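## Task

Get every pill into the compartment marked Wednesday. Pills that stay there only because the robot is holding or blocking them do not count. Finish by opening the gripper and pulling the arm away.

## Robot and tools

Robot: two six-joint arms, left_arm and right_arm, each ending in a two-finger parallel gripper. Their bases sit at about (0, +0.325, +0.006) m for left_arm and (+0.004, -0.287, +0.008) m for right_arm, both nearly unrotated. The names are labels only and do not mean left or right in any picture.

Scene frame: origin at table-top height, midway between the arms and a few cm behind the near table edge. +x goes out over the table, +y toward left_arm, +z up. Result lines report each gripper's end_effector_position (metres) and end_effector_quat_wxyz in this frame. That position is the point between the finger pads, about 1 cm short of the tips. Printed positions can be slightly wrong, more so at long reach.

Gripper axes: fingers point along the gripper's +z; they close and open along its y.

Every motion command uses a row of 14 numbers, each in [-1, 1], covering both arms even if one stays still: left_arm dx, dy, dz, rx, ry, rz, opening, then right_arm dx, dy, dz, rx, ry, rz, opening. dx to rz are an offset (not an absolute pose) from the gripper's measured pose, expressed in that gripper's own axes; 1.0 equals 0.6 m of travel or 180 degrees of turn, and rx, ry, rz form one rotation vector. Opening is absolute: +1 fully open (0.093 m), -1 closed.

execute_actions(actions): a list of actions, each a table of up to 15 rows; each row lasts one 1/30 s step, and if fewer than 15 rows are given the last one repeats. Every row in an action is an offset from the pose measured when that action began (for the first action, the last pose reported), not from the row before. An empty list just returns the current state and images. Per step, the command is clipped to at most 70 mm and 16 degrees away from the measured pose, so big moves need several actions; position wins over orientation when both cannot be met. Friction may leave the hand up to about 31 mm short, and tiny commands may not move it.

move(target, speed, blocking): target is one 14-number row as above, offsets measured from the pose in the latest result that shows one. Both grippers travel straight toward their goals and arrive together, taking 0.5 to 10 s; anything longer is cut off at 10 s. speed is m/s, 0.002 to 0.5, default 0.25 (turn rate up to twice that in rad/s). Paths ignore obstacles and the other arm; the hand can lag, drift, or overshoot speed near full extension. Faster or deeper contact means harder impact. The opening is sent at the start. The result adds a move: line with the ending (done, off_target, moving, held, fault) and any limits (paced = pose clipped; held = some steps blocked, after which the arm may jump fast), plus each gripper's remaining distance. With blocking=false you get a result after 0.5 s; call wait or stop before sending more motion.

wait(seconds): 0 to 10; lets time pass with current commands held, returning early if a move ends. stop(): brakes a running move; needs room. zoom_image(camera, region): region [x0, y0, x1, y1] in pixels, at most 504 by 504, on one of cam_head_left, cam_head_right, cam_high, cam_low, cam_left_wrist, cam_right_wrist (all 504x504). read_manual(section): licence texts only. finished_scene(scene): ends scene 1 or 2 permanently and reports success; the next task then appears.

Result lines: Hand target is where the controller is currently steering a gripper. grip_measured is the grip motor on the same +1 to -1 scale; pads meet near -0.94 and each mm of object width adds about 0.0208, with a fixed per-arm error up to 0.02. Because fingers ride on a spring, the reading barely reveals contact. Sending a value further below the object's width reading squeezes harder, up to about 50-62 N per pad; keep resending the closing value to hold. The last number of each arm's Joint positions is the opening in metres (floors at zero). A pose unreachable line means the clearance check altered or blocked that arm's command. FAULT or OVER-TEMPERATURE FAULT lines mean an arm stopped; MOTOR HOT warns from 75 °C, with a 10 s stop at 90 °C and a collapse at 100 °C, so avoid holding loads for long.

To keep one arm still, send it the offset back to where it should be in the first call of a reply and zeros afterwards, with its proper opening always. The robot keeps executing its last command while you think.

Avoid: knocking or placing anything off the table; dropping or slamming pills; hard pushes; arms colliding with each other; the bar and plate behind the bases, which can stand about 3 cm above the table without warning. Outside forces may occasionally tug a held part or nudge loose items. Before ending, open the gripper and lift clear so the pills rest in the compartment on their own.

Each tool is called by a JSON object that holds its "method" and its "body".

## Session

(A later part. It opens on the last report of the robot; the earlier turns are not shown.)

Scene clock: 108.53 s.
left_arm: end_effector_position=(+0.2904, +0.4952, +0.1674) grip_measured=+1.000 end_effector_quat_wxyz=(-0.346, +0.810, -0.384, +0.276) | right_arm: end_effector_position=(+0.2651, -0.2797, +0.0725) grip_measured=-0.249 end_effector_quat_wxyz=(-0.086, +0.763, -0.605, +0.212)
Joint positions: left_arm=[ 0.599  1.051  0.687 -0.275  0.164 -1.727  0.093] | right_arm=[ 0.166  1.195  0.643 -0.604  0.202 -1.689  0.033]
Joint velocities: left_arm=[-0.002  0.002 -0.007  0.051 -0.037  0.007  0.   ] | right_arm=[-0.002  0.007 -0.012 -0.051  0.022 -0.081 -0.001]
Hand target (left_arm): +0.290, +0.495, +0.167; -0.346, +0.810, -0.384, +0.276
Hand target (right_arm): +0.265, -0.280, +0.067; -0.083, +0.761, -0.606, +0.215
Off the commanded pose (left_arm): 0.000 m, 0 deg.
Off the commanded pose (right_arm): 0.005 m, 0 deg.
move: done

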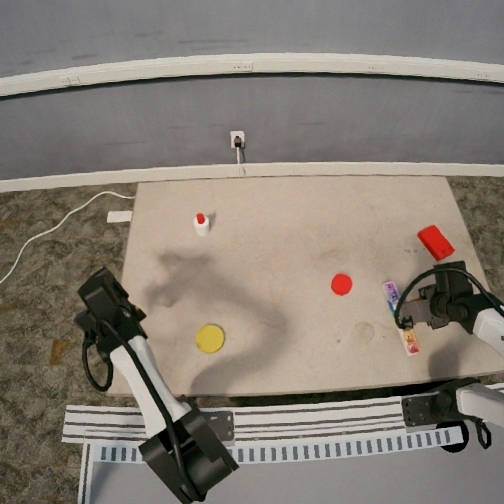

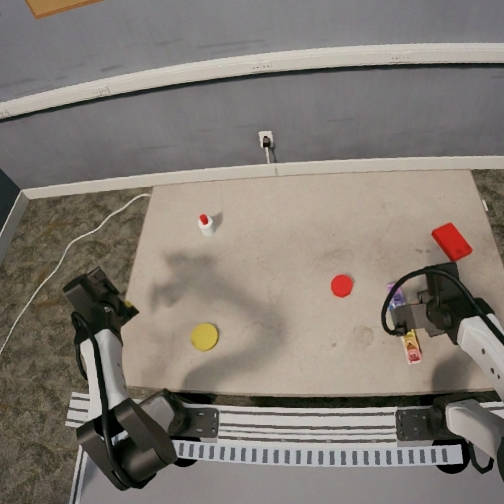

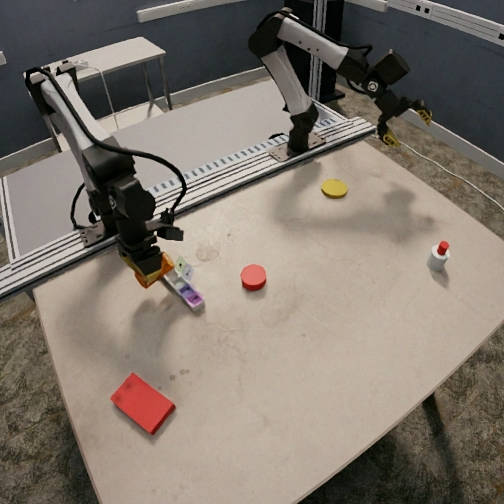

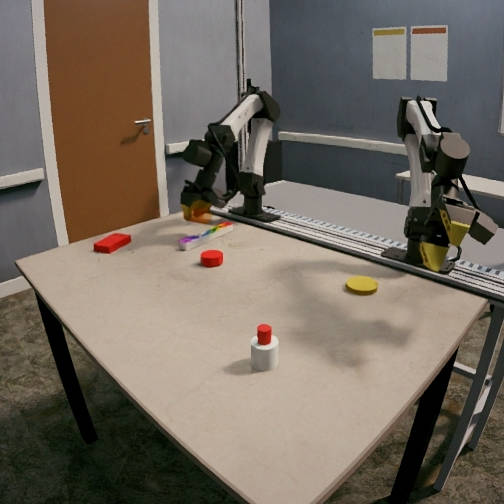

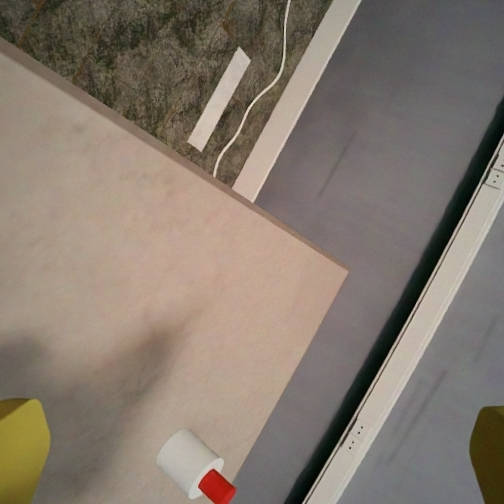

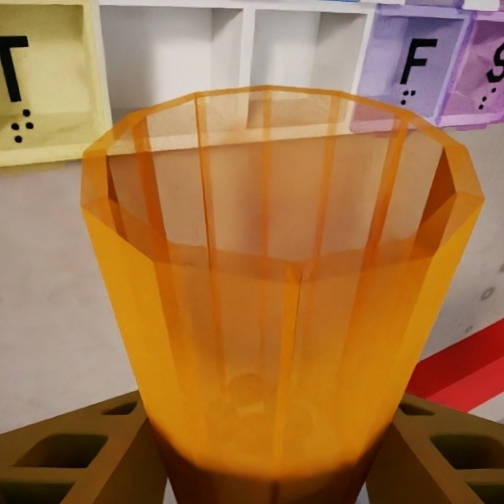

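{"method": "move", "body": {"target": [0,0,0,0,0,0,1,0,0.004,0.006,-0.125,0.025,-0.035,-0.3], "speed": 0.07}}

Scene clock: 117.43 s.
left_arm: end_effector_position=(+0.2904, +0.4952, +0.1674) grip_measured=+1.000 end_effector_quat_wxyz=(-0.346, +0.810, -0.384, +0.276) | right_arm: end_effector_position=(+0.2602, -0.2817, +0.0644) grip_measured=-0.249 end_effector_quat_wxyz=(+0.095, +0.790, -0.595, +0.116)
Joint positions: left_arm=[ 0.599  1.051  0.687 -0.275  0.164 -1.727  0.093] | right_arm=[ 0.232  1.555  0.959 -0.977  0.312 -1.627  0.033]
Joint velocities: left_arm=[-0.007 -0.002  0.017  0.051  0.066 -0.007  0.   ] | right_arm=[ 0.007 -0.017  0.002 -0.081 -0.051  0.037 -0.001]
Hand target (left_arm): +0.290, +0.495, +0.167; -0.346, +0.810, -0.384, +0.276
Hand target (right_arm): +0.264, -0.281, +0.068; +0.098, +0.789, -0.594, +0.122
Off the commanded pose (left_arm): 0.000 m, 0 deg.
Off the commanded pose (right_arm): 0.006 m, 1 deg.
move: done

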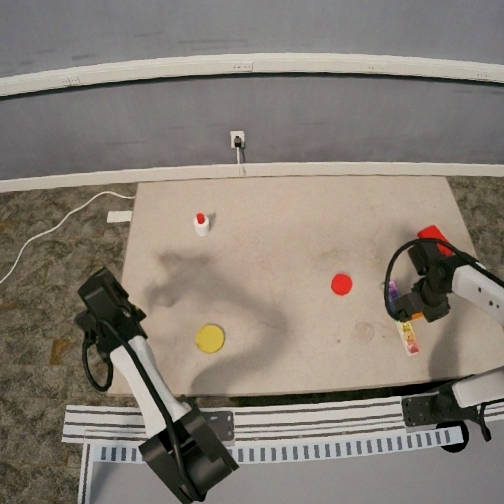

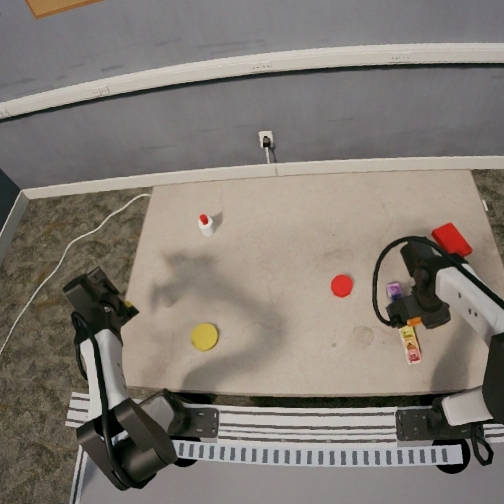

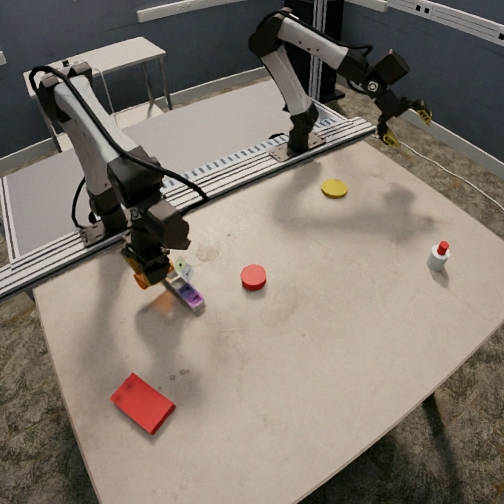

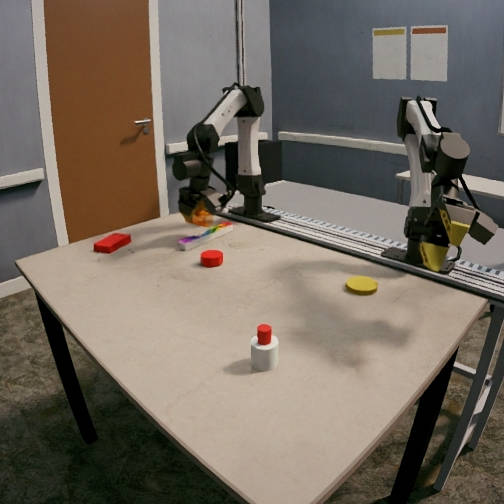

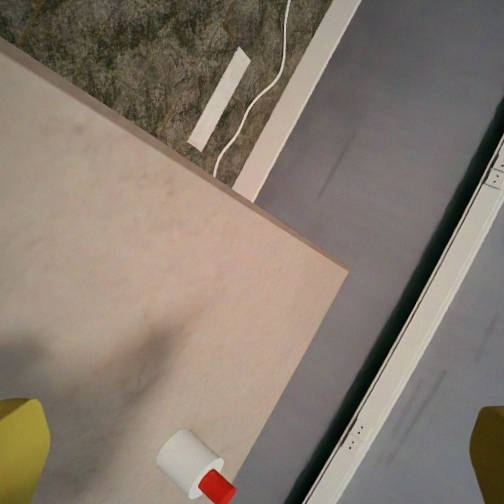

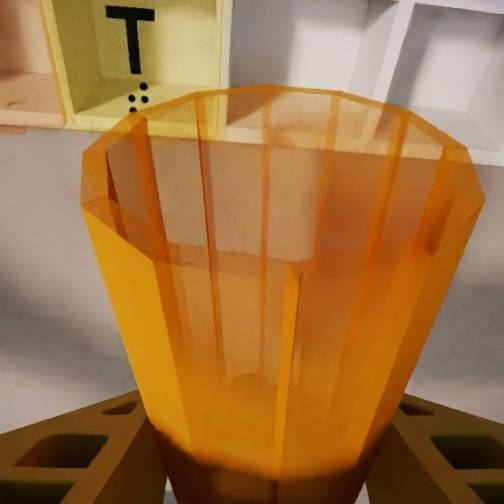

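{"method": "move", "body": {"target": [0,0,0,0,0,0,1,-0.003,-0.011,-0.002,0,0.04,0,-0.3], "speed": 0.03}}

Scene clock: 124.97 s.
left_arm: end_effector_position=(+0.2904, +0.4952, +0.1674) grip_measured=+1.000 end_effector_quat_wxyz=(-0.346, +0.810, -0.384, +0.276) | right_arm: end_effector_position=(+0.2621, -0.2789, +0.0635) grip_measured=-0.249 end_effector_quat_wxyz=(+0.130, +0.783, -0.588, +0.158)
Joint positions: left_arm=[ 0.599  1.051  0.687 -0.275  0.164 -1.727  0.093] | right_arm=[ 0.309  1.588  0.959 -0.978  0.421 -1.546  0.033]
Joint velocities: left_arm=[ 0.027  0.007 -0.007  0.168  0.066  0.022  0.   ] | right_arm=[-0.002 -0.022 -0.007  0.022  0.051  0.022 -0.   ]
Hand target (left_arm): +0.290, +0.495, +0.167; -0.346, +0.810, -0.384, +0.276
Hand target (right_arm): +0.266, -0.278, +0.065; +0.133, +0.781, -0.588, +0.165
Off the commanded pose (left_arm): 0.000 m, 0 deg.
Off the commanded pose (right_arm): 0.004 m, 1 deg.
move: done

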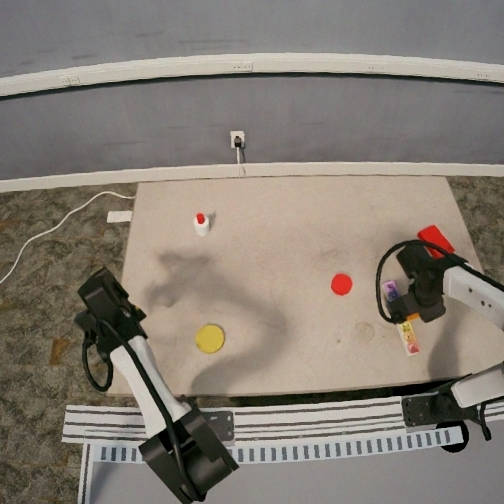

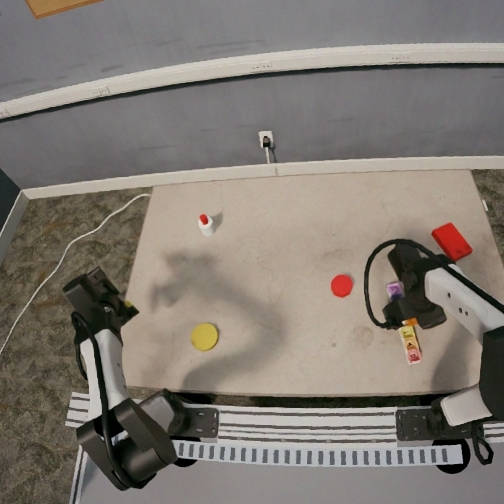

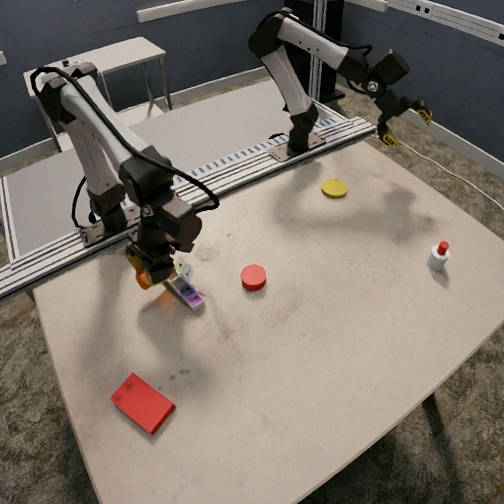

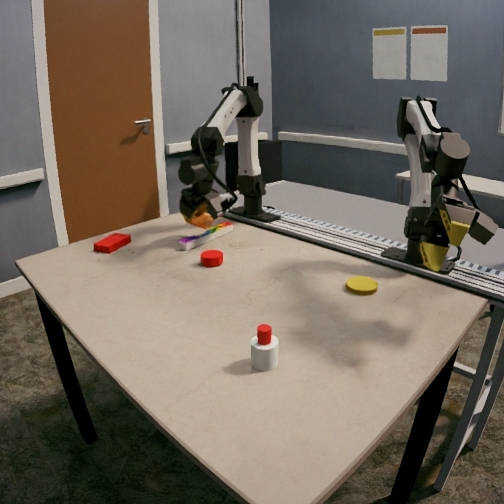

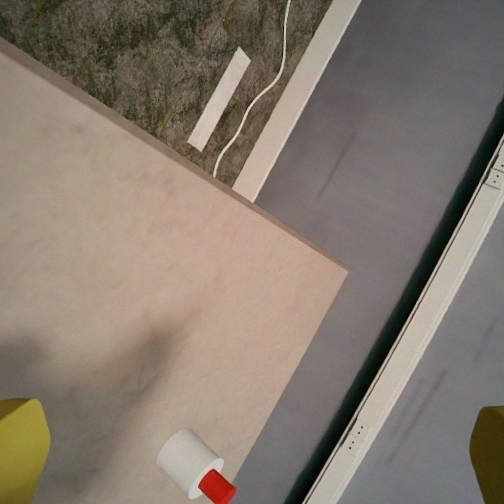

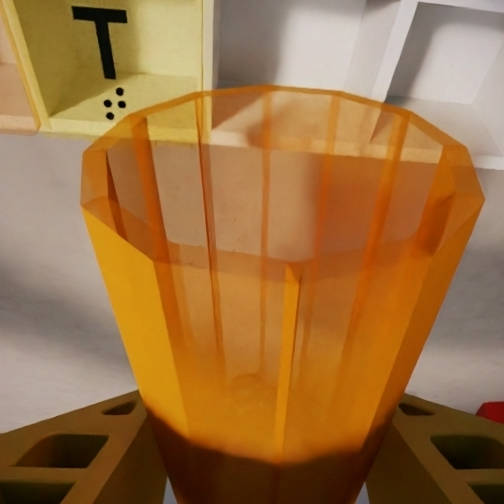

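{"method": "execute_actions", "body": {"actions": []}}

Scene clock: 144.90 s.
left_arm: end_effector_position=(+0.2904, +0.4952, +0.1674) grip_measured=+1.000 end_effector_quat_wxyz=(-0.346, +0.810, -0.384, +0.276) | right_arm: end_effector_position=(+0.2622, -0.2793, +0.0637) grip_measured=-0.249 end_effector_quat_wxyz=(+0.130, +0.782, -0.588, +0.159)
Joint positions: left_arm=[ 0.599  1.051  0.687 -0.275  0.164 -1.727  0.093] | right_arm=[ 0.309  1.588  0.959 -0.978  0.423 -1.544  0.033]
Joint velocities: left_arm=[-0.012 -0.012  0.002 -0.007  0.022 -0.051  0.   ] | right_arm=[ 0.002  0.002  0.007  0.051  0.037  0.022 -0.001]
Hand target (left_arm): +0.290, +0.495, +0.167; -0.346, +0.810, -0.384, +0.276
Hand target (right_arm): +0.266, -0.278, +0.065; +0.133, +0.781, -0.588, +0.166
Off the commanded pose (left_arm): 0.000 m, 0 deg.
Off the commanded pose (right_arm): 0.004 m, 1 deg.

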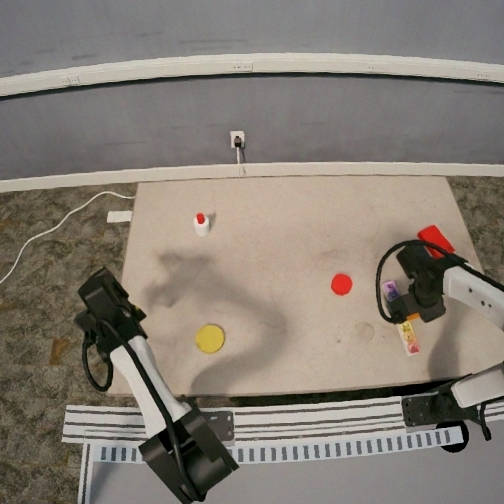

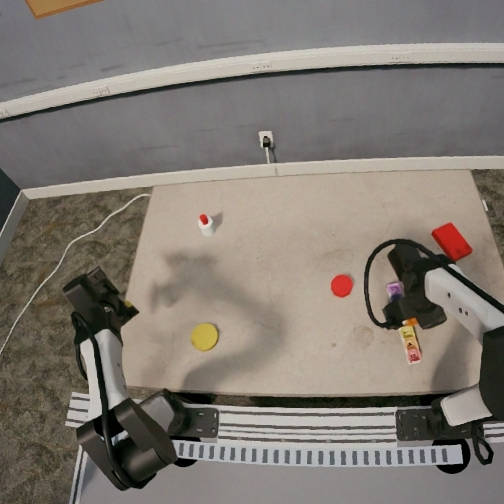

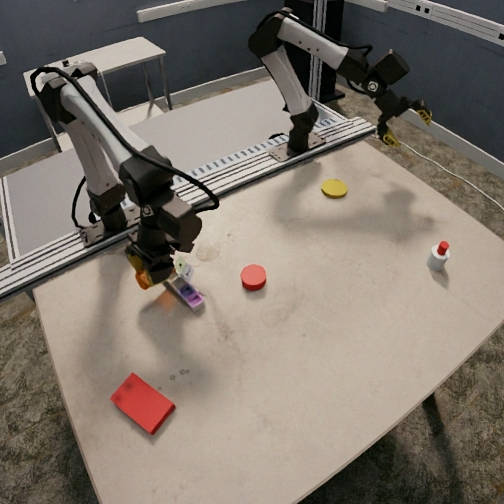

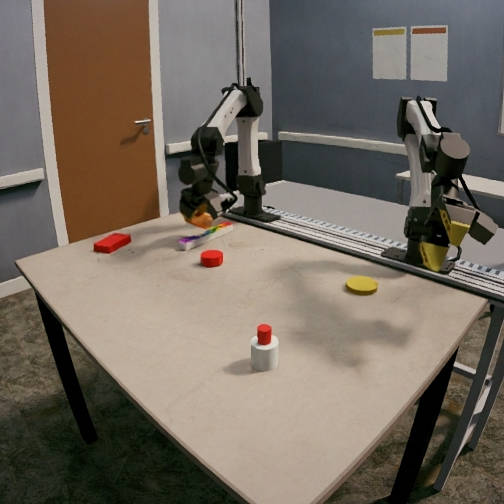

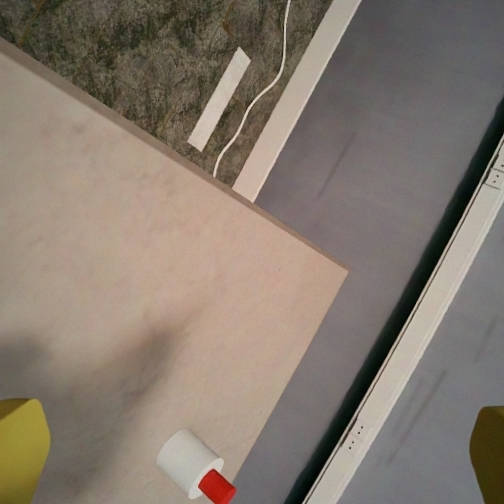

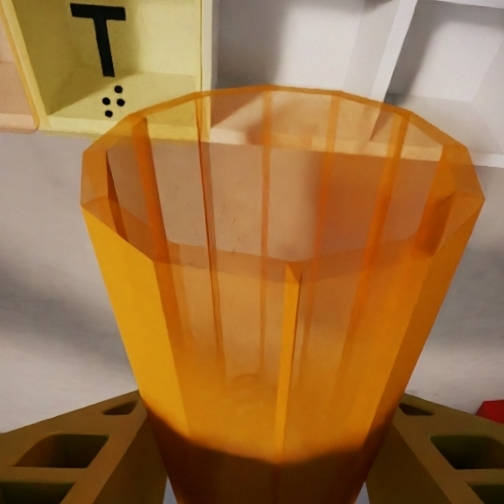

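{"method": "move", "body": {"target": [0,0,0,0,0,0,1, 0,0,-0.008, 0,0.03,0, -0.3], "speed": 0.02}}

Scene clock: 152.37 s.
left_arm: end_effector_position=(+0.2904, +0.4952, +0.1674) grip_measured=+1.000 end_effector_quat_wxyz=(-0.346, +0.810, -0.384, +0.276) | right_arm: end_effector_position=(+0.2628, -0.2768, +0.0695) grip_measured=-0.249 end_effector_quat_wxyz=(+0.145, +0.774, -0.585, +0.194)
Joint positions: left_arm=[ 0.599  1.051  0.687 -0.275  0.164 -1.727  0.093] | right_arm=[ 0.364  1.588  0.959 -0.991  0.499 -1.481  0.033]
Joint velocities: left_arm=[-0.007 -0.032  0.002 -0.007 -0.139 -0.022  0.   ] | right_arm=[-0.002 -0.007 -0.002 -0.081 -0.051 -0.066 -0.   ]
Hand target (left_arm): +0.290, +0.495, +0.167; -0.346, +0.810, -0.384, +0.276
Hand target (right_arm): +0.262, -0.277, +0.068; +0.158, +0.774, -0.582, +0.195
Off the commanded pose (left_arm): 0.000 m, 0 deg.
Off the commanded pose (right_arm): 0.002 m, 1 deg.
move: done

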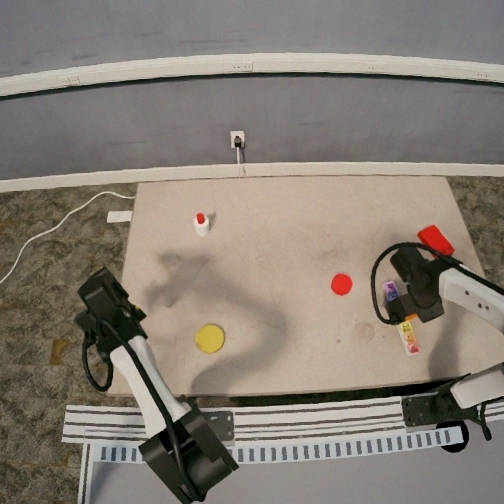

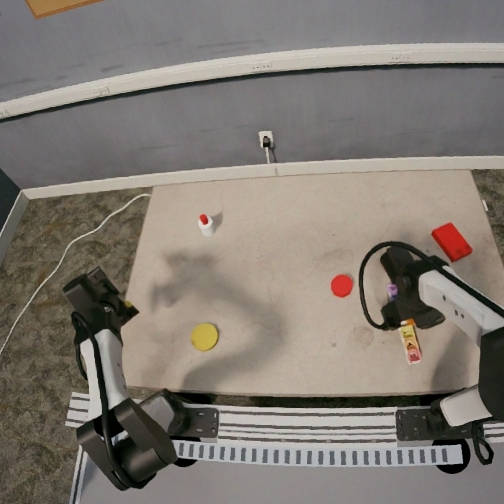

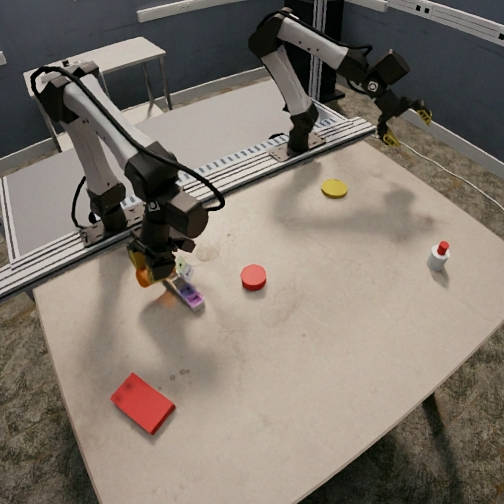

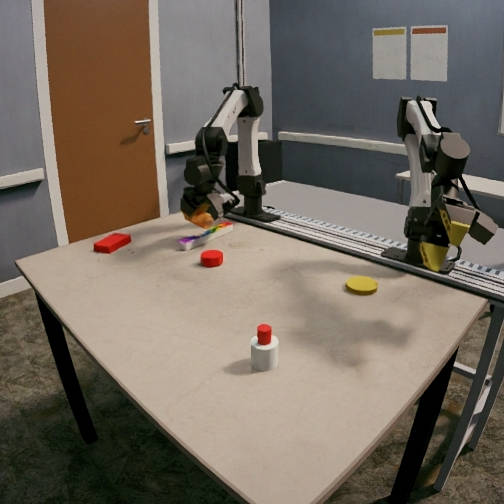

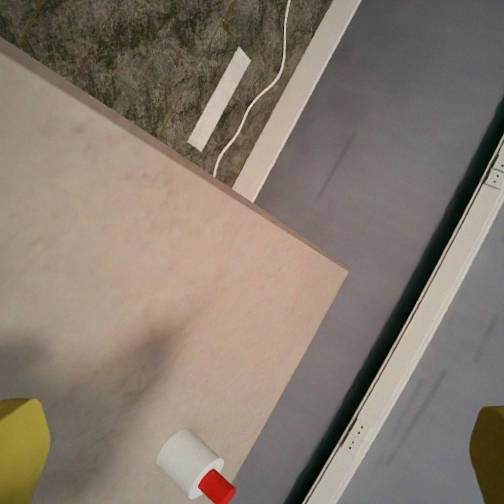

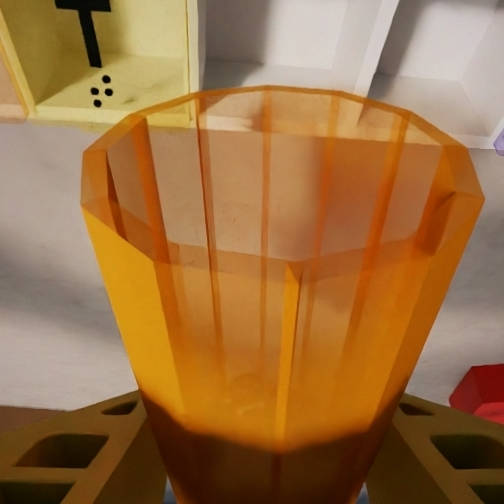

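{"method": "move", "body": {"target": [0,0,0,0,0,0,1, -0.005,0.003,-0.003, 0,0.025,0, -0.3], "speed": 0.02}}

Scene clock: 159.27 s.
left_arm: end_effector_position=(+0.2904, +0.4952, +0.1674) grip_measured=+1.000 end_effector_quat_wxyz=(-0.346, +0.810, -0.384, +0.276) | right_arm: end_effector_position=(+0.2641, -0.2721, +0.0718) grip_measured=-0.249 end_effector_quat_wxyz=(+0.154, +0.766, -0.583, +0.223)
Joint positions: left_arm=[ 0.599  1.051  0.687 -0.275  0.164 -1.727  0.093] | right_arm=[ 0.414  1.6    0.959 -0.995  0.557 -1.417  0.033]
Joint velocities: left_arm=[ 0.007  0.007  0.022  0.022  0.081 -0.066  0.   ] | right_arm=[ 0.002 -0.017 -0.002 -0.007  0.051 -0.095 -0.001]
Hand target (left_arm): +0.290, +0.495, +0.167; -0.346, +0.810, -0.384, +0.276
Hand target (right_arm): +0.260, -0.274, +0.070; +0.169, +0.766, -0.579, +0.224
Off the commanded pose (left_arm): 0.000 m, 0 deg.
Off the commanded pose (right_arm): 0.005 m, 2 deg.
move: done

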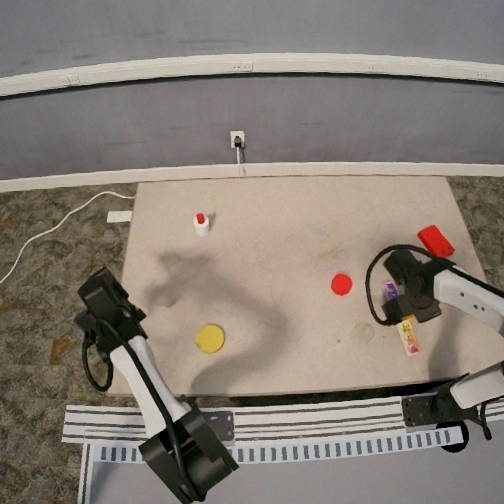

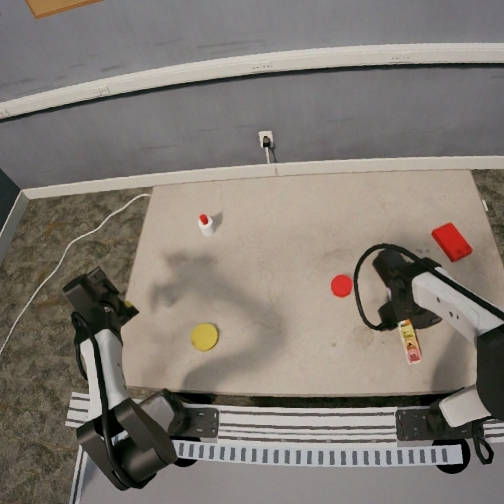

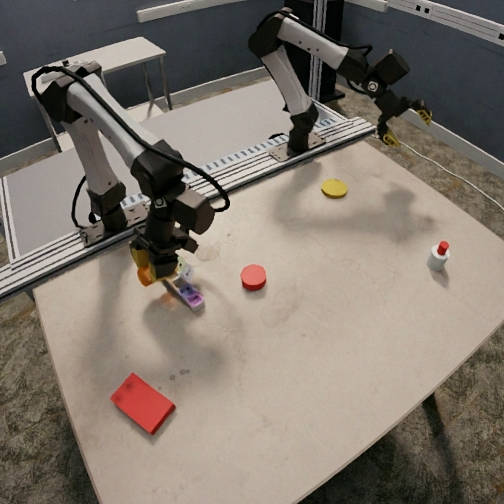

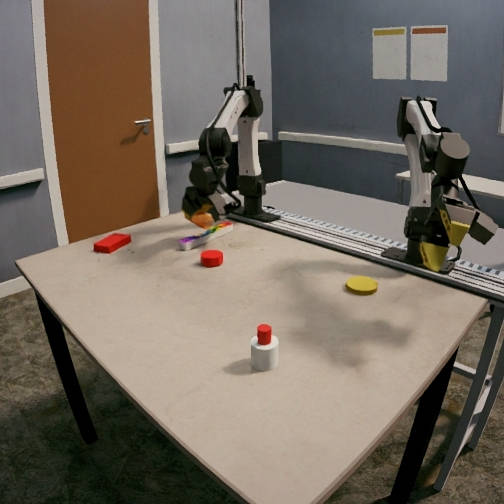

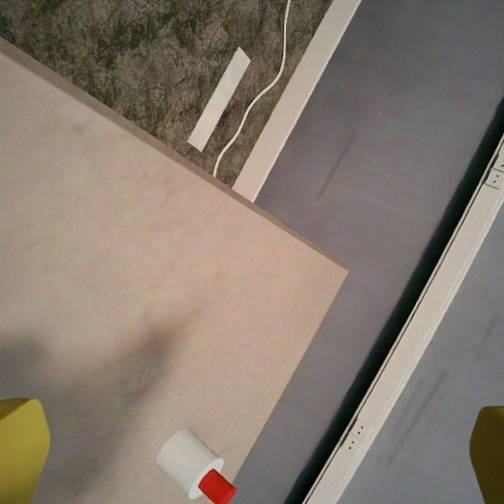

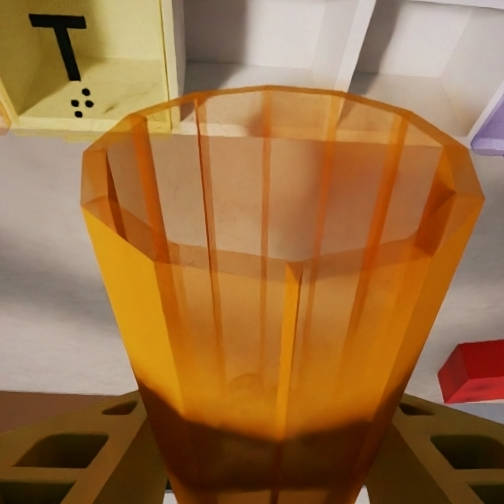

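{"method": "move", "body": {"target": [0,0,0,0,0,0,1, 0,0.02,0.002, 0,0,0, -0.3], "speed": 0.015}}

Scene clock: 163.87 s.
left_arm: end_effector_position=(+0.2904, +0.4952, +0.1674) grip_measured=+1.000 end_effector_quat_wxyz=(-0.346, +0.810, -0.384, +0.276) | right_arm: end_effector_position=(+0.2567, -0.2755, +0.0708) grip_measured=-0.249 end_effector_quat_wxyz=(+0.157, +0.765, -0.583, +0.223)
Joint positions: left_arm=[ 0.599  1.051  0.687 -0.275  0.164 -1.727  0.093] | right_arm=[ 0.414  1.575  0.928 -0.995  0.558 -1.415  0.033]
Joint velocities: left_arm=[-0.007  0.007  0.002 -0.007  0.037  0.007  0.   ] | right_arm=[-0.002 -0.007 -0.012 -0.051 -0.007 -0.007 -0.   ]
Hand target (left_arm): +0.290, +0.495, +0.167; -0.346, +0.810, -0.384, +0.276
Hand target (right_arm): +0.253, -0.276, +0.070; +0.154, +0.765, -0.583, +0.223
Off the commanded pose (left_arm): 0.000 m, 0 deg.
Off the commanded pose (right_arm): 0.004 m, 0 deg.
move: done

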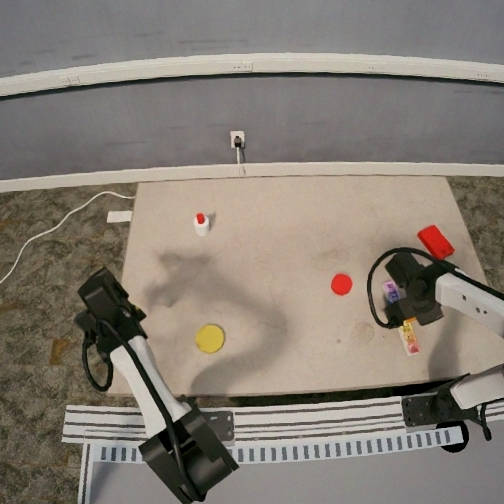

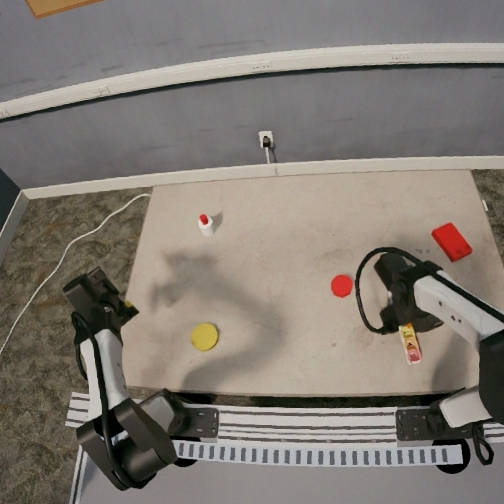

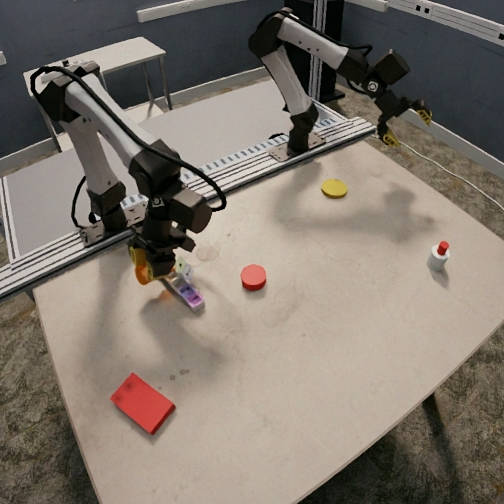

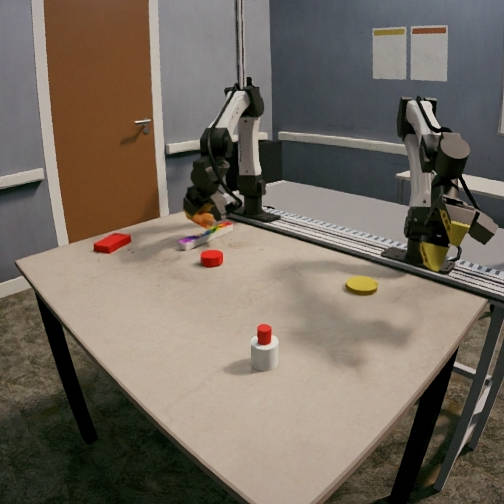

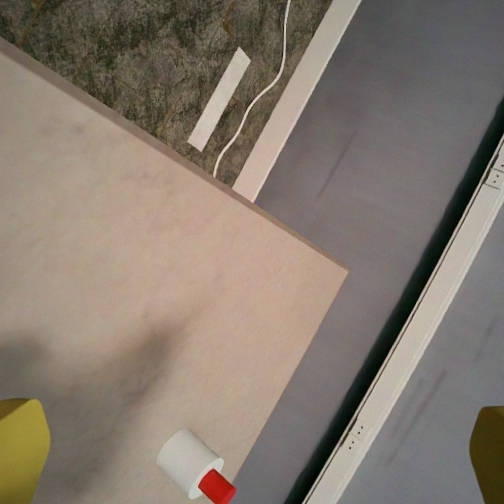

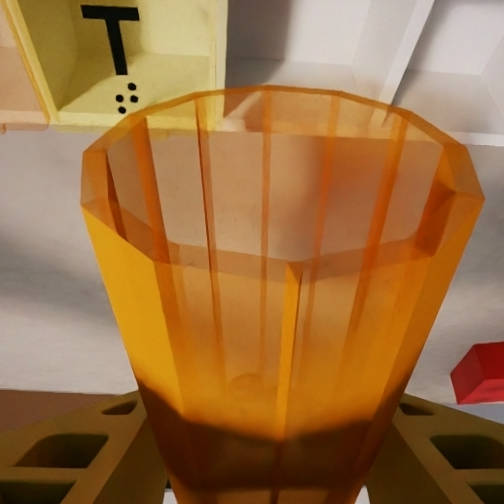

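{"method": "move", "body": {"target": [0,0,0,0,0,0,1, -0.007,0,-0.005, 0,0.03,0, -0.3], "speed": 0.02}}

{"method": "zoom_image", "body": {"camera": "cam_low", "region": [150,160,270,270]}}

Scene clock: 171.20 s.
left_arm: end_effector_position=(+0.2904, +0.4952, +0.1674) grip_measured=+1.000 end_effector_quat_wxyz=(-0.346, +0.810, -0.384, +0.276) | right_arm: end_effector_position=(+0.2550, -0.2705, +0.0699) grip_measured=-0.249 end_effector_quat_wxyz=(+0.176, +0.755, -0.579, +0.254)
Joint positions: left_arm=[ 0.599  1.051  0.687 -0.275  0.164 -1.727  0.093] | right_arm=[ 0.477  1.611  0.928 -1.014  0.627 -1.326  0.033]
Joint velocities: left_arm=[-0.007  0.007  0.007 -0.007  0.007 -0.037  0.   ] | right_arm=[ 0.002 -0.012 -0.007 -0.051 -0.022  0.037  0.   ]
Hand target (left_arm): +0.290, +0.495, +0.167; -0.346, +0.810, -0.384, +0.276
Hand target (right_arm): +0.255, -0.271, +0.071; +0.184, +0.754, -0.575, +0.259
Off the commanded pose (left_arm): 0.000 m, 0 deg.
Off the commanded pose (right_arm): 0.001 m, 1 deg.
move: done

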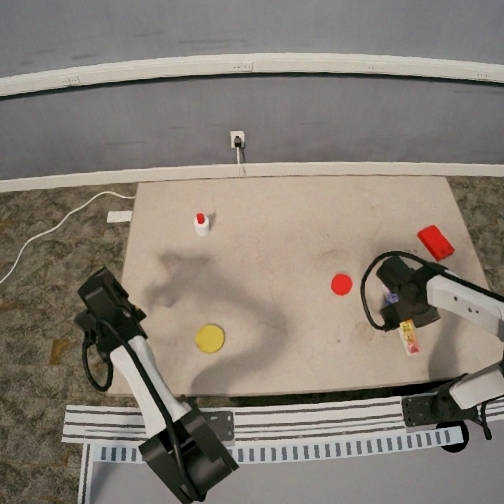

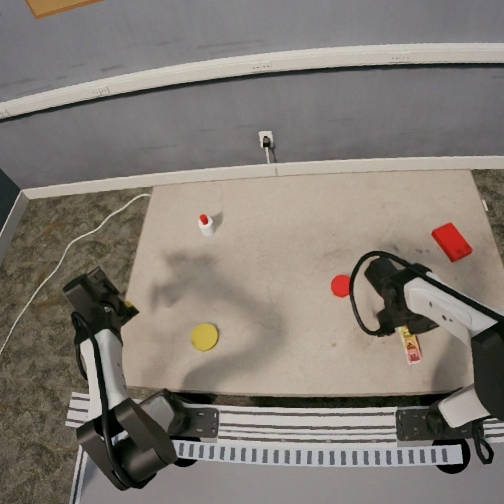

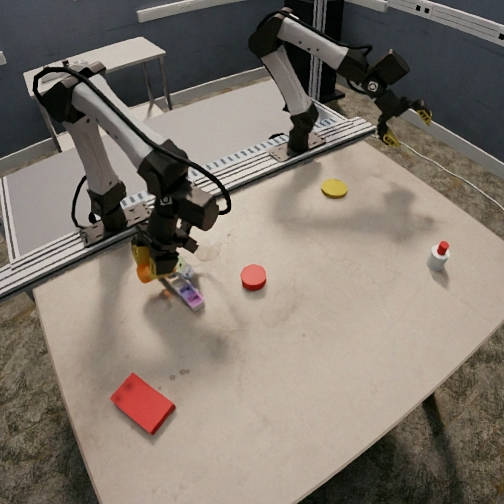

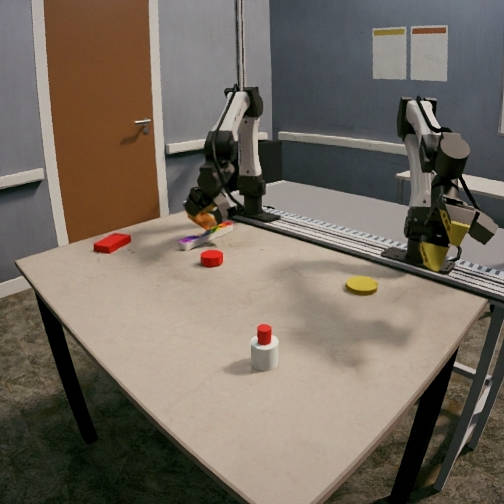

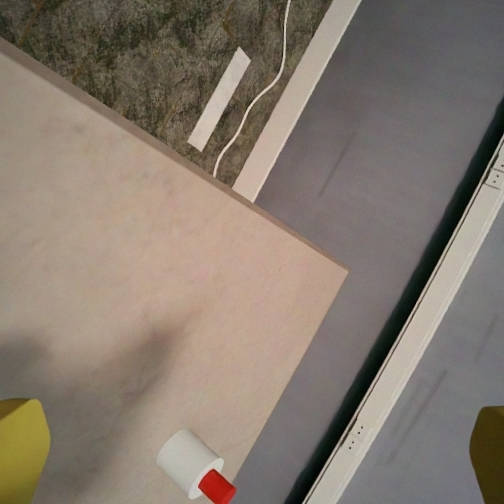

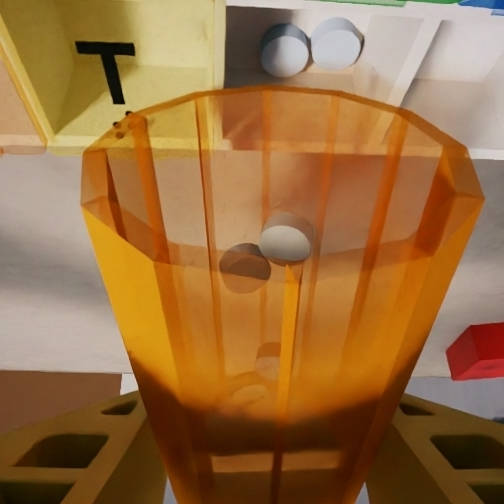

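Region (150, 160, 270, 270) of cam_low's 504x504 image, scaled by 4.200, with more detail than that image has; it fills the top 462 rows of this view, and the rest is white.

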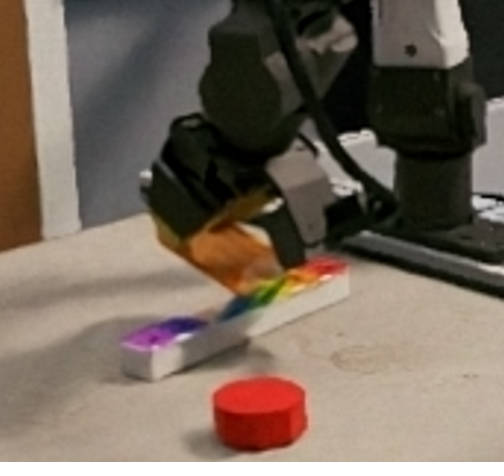

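Two in. A bit more tilt, raising to keep the lip clear.

{"method": "move", "body": {"target": [0,0,0,0,0,0,1, 0.002,-0.002,-0.009, 0,0.018,0, -0.3], "speed": 0.015}}

Scene clock: 177.13 s.
left_arm: end_effector_position=(+0.2904, +0.4952, +0.1674) grip_measured=+1.000 end_effector_quat_wxyz=(-0.346, +0.810, -0.384, +0.276) | right_arm: end_effector_position=(+0.2513, -0.2700, +0.0709) grip_measured=-0.249 end_effector_quat_wxyz=(+0.191, +0.749, -0.575, +0.267)
Joint positions: left_arm=[ 0.599  1.051  0.687 -0.275  0.164 -1.727  0.093] | right_arm=[ 0.506  1.626  0.928 -1.042  0.66  -1.279  0.033]
Joint velocities: left_arm=[-0.007 -0.017  0.012  0.095 -0.066 -0.022  0.   ] | right_arm=[-0.007  0.002  0.007 -0.081 -0.022  0.007 -0.   ]
Hand target (left_arm): +0.290, +0.495, +0.167; -0.346, +0.810, -0.384, +0.276
Hand target (right_arm): +0.255, -0.268, +0.075; +0.193, +0.747, -0.573, +0.275
Off the commanded pose (left_arm): 0.000 m, 0 deg.
Off the commanded pose (right_arm): 0.006 m, 1 deg.
move: done

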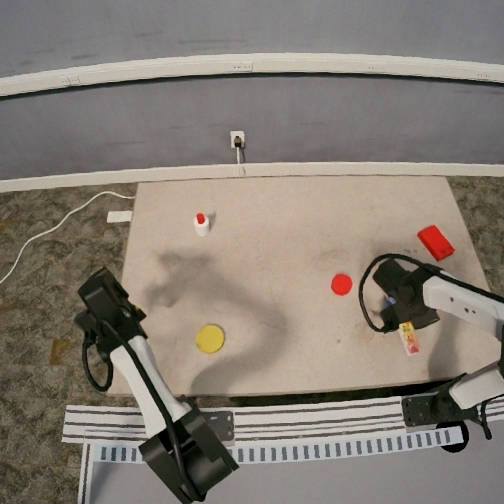

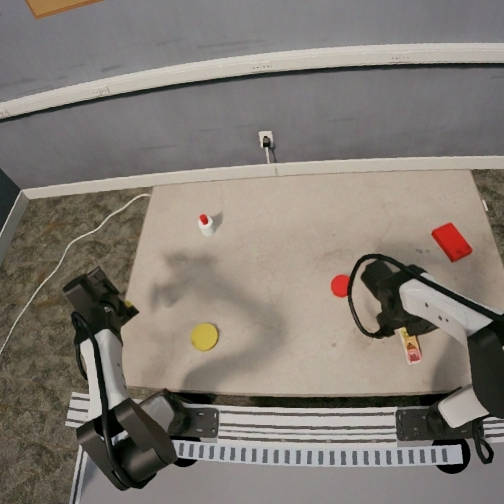

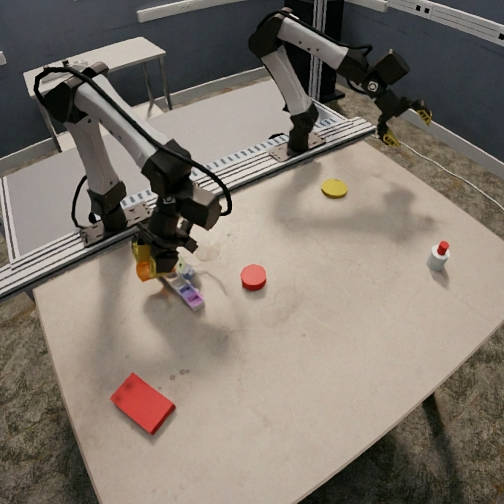

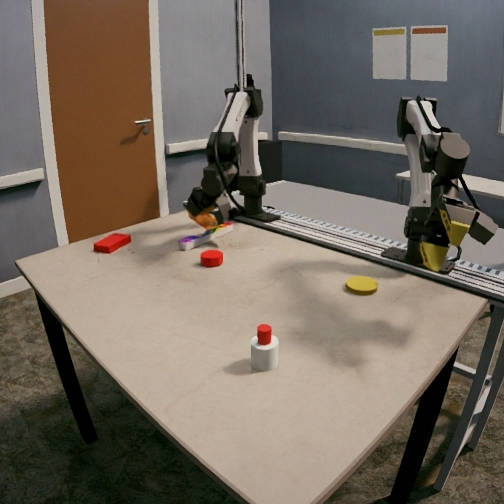

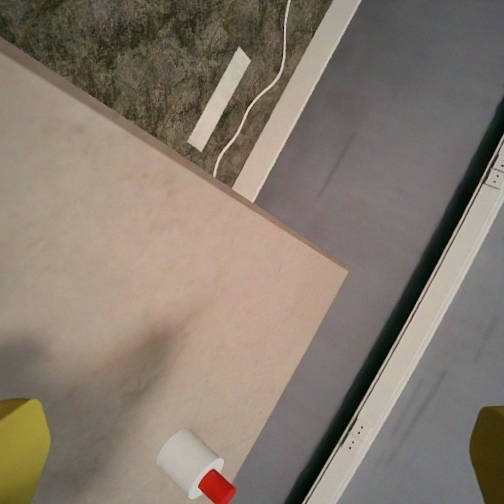

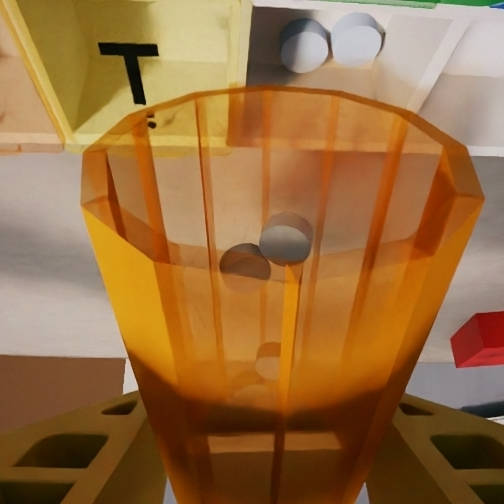

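Drifted left; shift right.

{"method": "move", "body": {"target": [0,0,0,0,0,0,1, 0,-0.022,-0.007, 0,0,0, -0.3], "speed": 0.015}}

Scene clock: 181.23 s.
left_arm: end_effector_position=(+0.2904, +0.4952, +0.1674) grip_measured=+1.000 end_effector_quat_wxyz=(-0.346, +0.810, -0.384, +0.276) | right_arm: end_effector_position=(+0.2596, -0.2657, +0.0720) grip_measured=-0.249 end_effector_quat_wxyz=(+0.189, +0.748, -0.576, +0.268)
Joint positions: left_arm=[ 0.599  1.051  0.687 -0.275  0.164 -1.727  0.093] | right_arm=[ 0.506  1.656  0.965 -1.045  0.661 -1.277  0.033]
Joint velocities: left_arm=[-0.002 -0.022  0.012 -0.022  0.037 -0.007  0.   ] | right_arm=[-0.002  0.002 -0.022  0.022 -0.051 -0.066 -0.   ]
Hand target (left_arm): +0.290, +0.495, +0.167; -0.346, +0.810, -0.384, +0.276
Hand target (right_arm): +0.263, -0.264, +0.075; +0.190, +0.749, -0.575, +0.267
Off the commanded pose (left_arm): 0.000 m, 0 deg.
Off the commanded pose (right_arm): 0.005 m, 0 deg.
move: done

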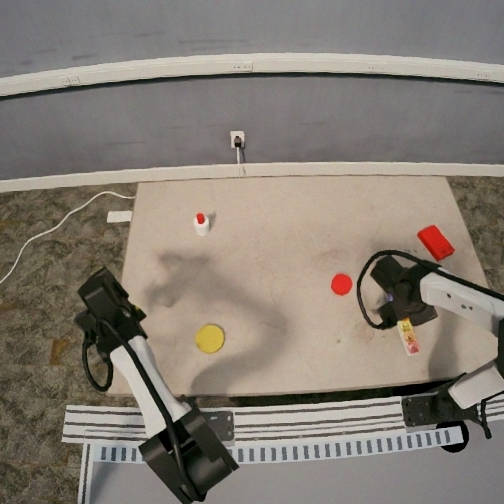

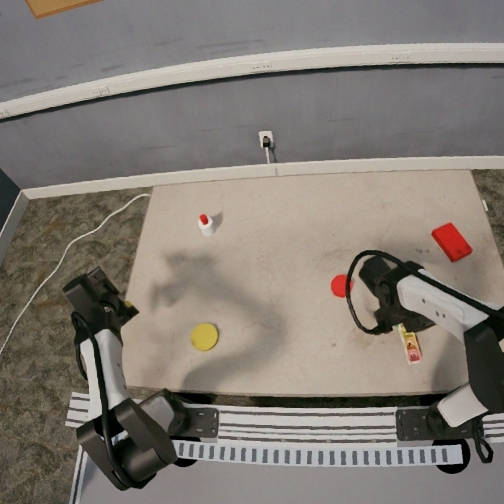

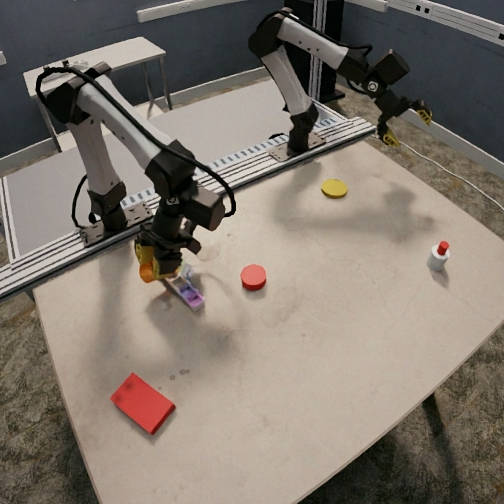

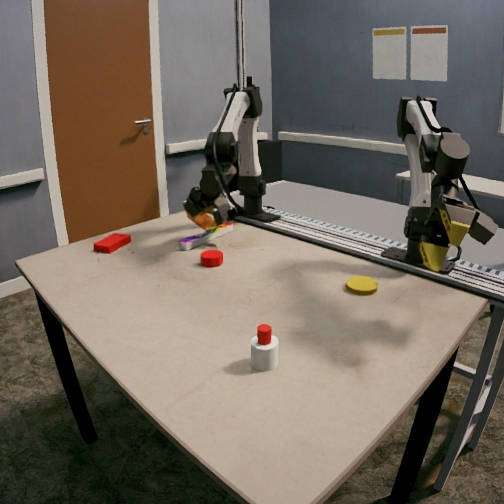

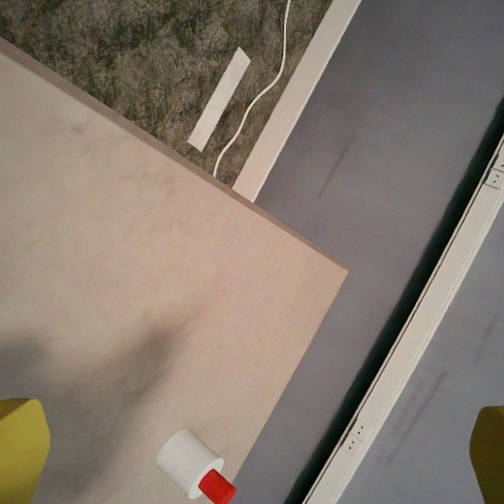

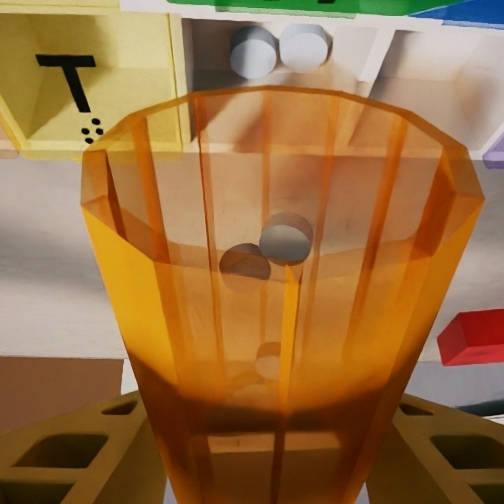

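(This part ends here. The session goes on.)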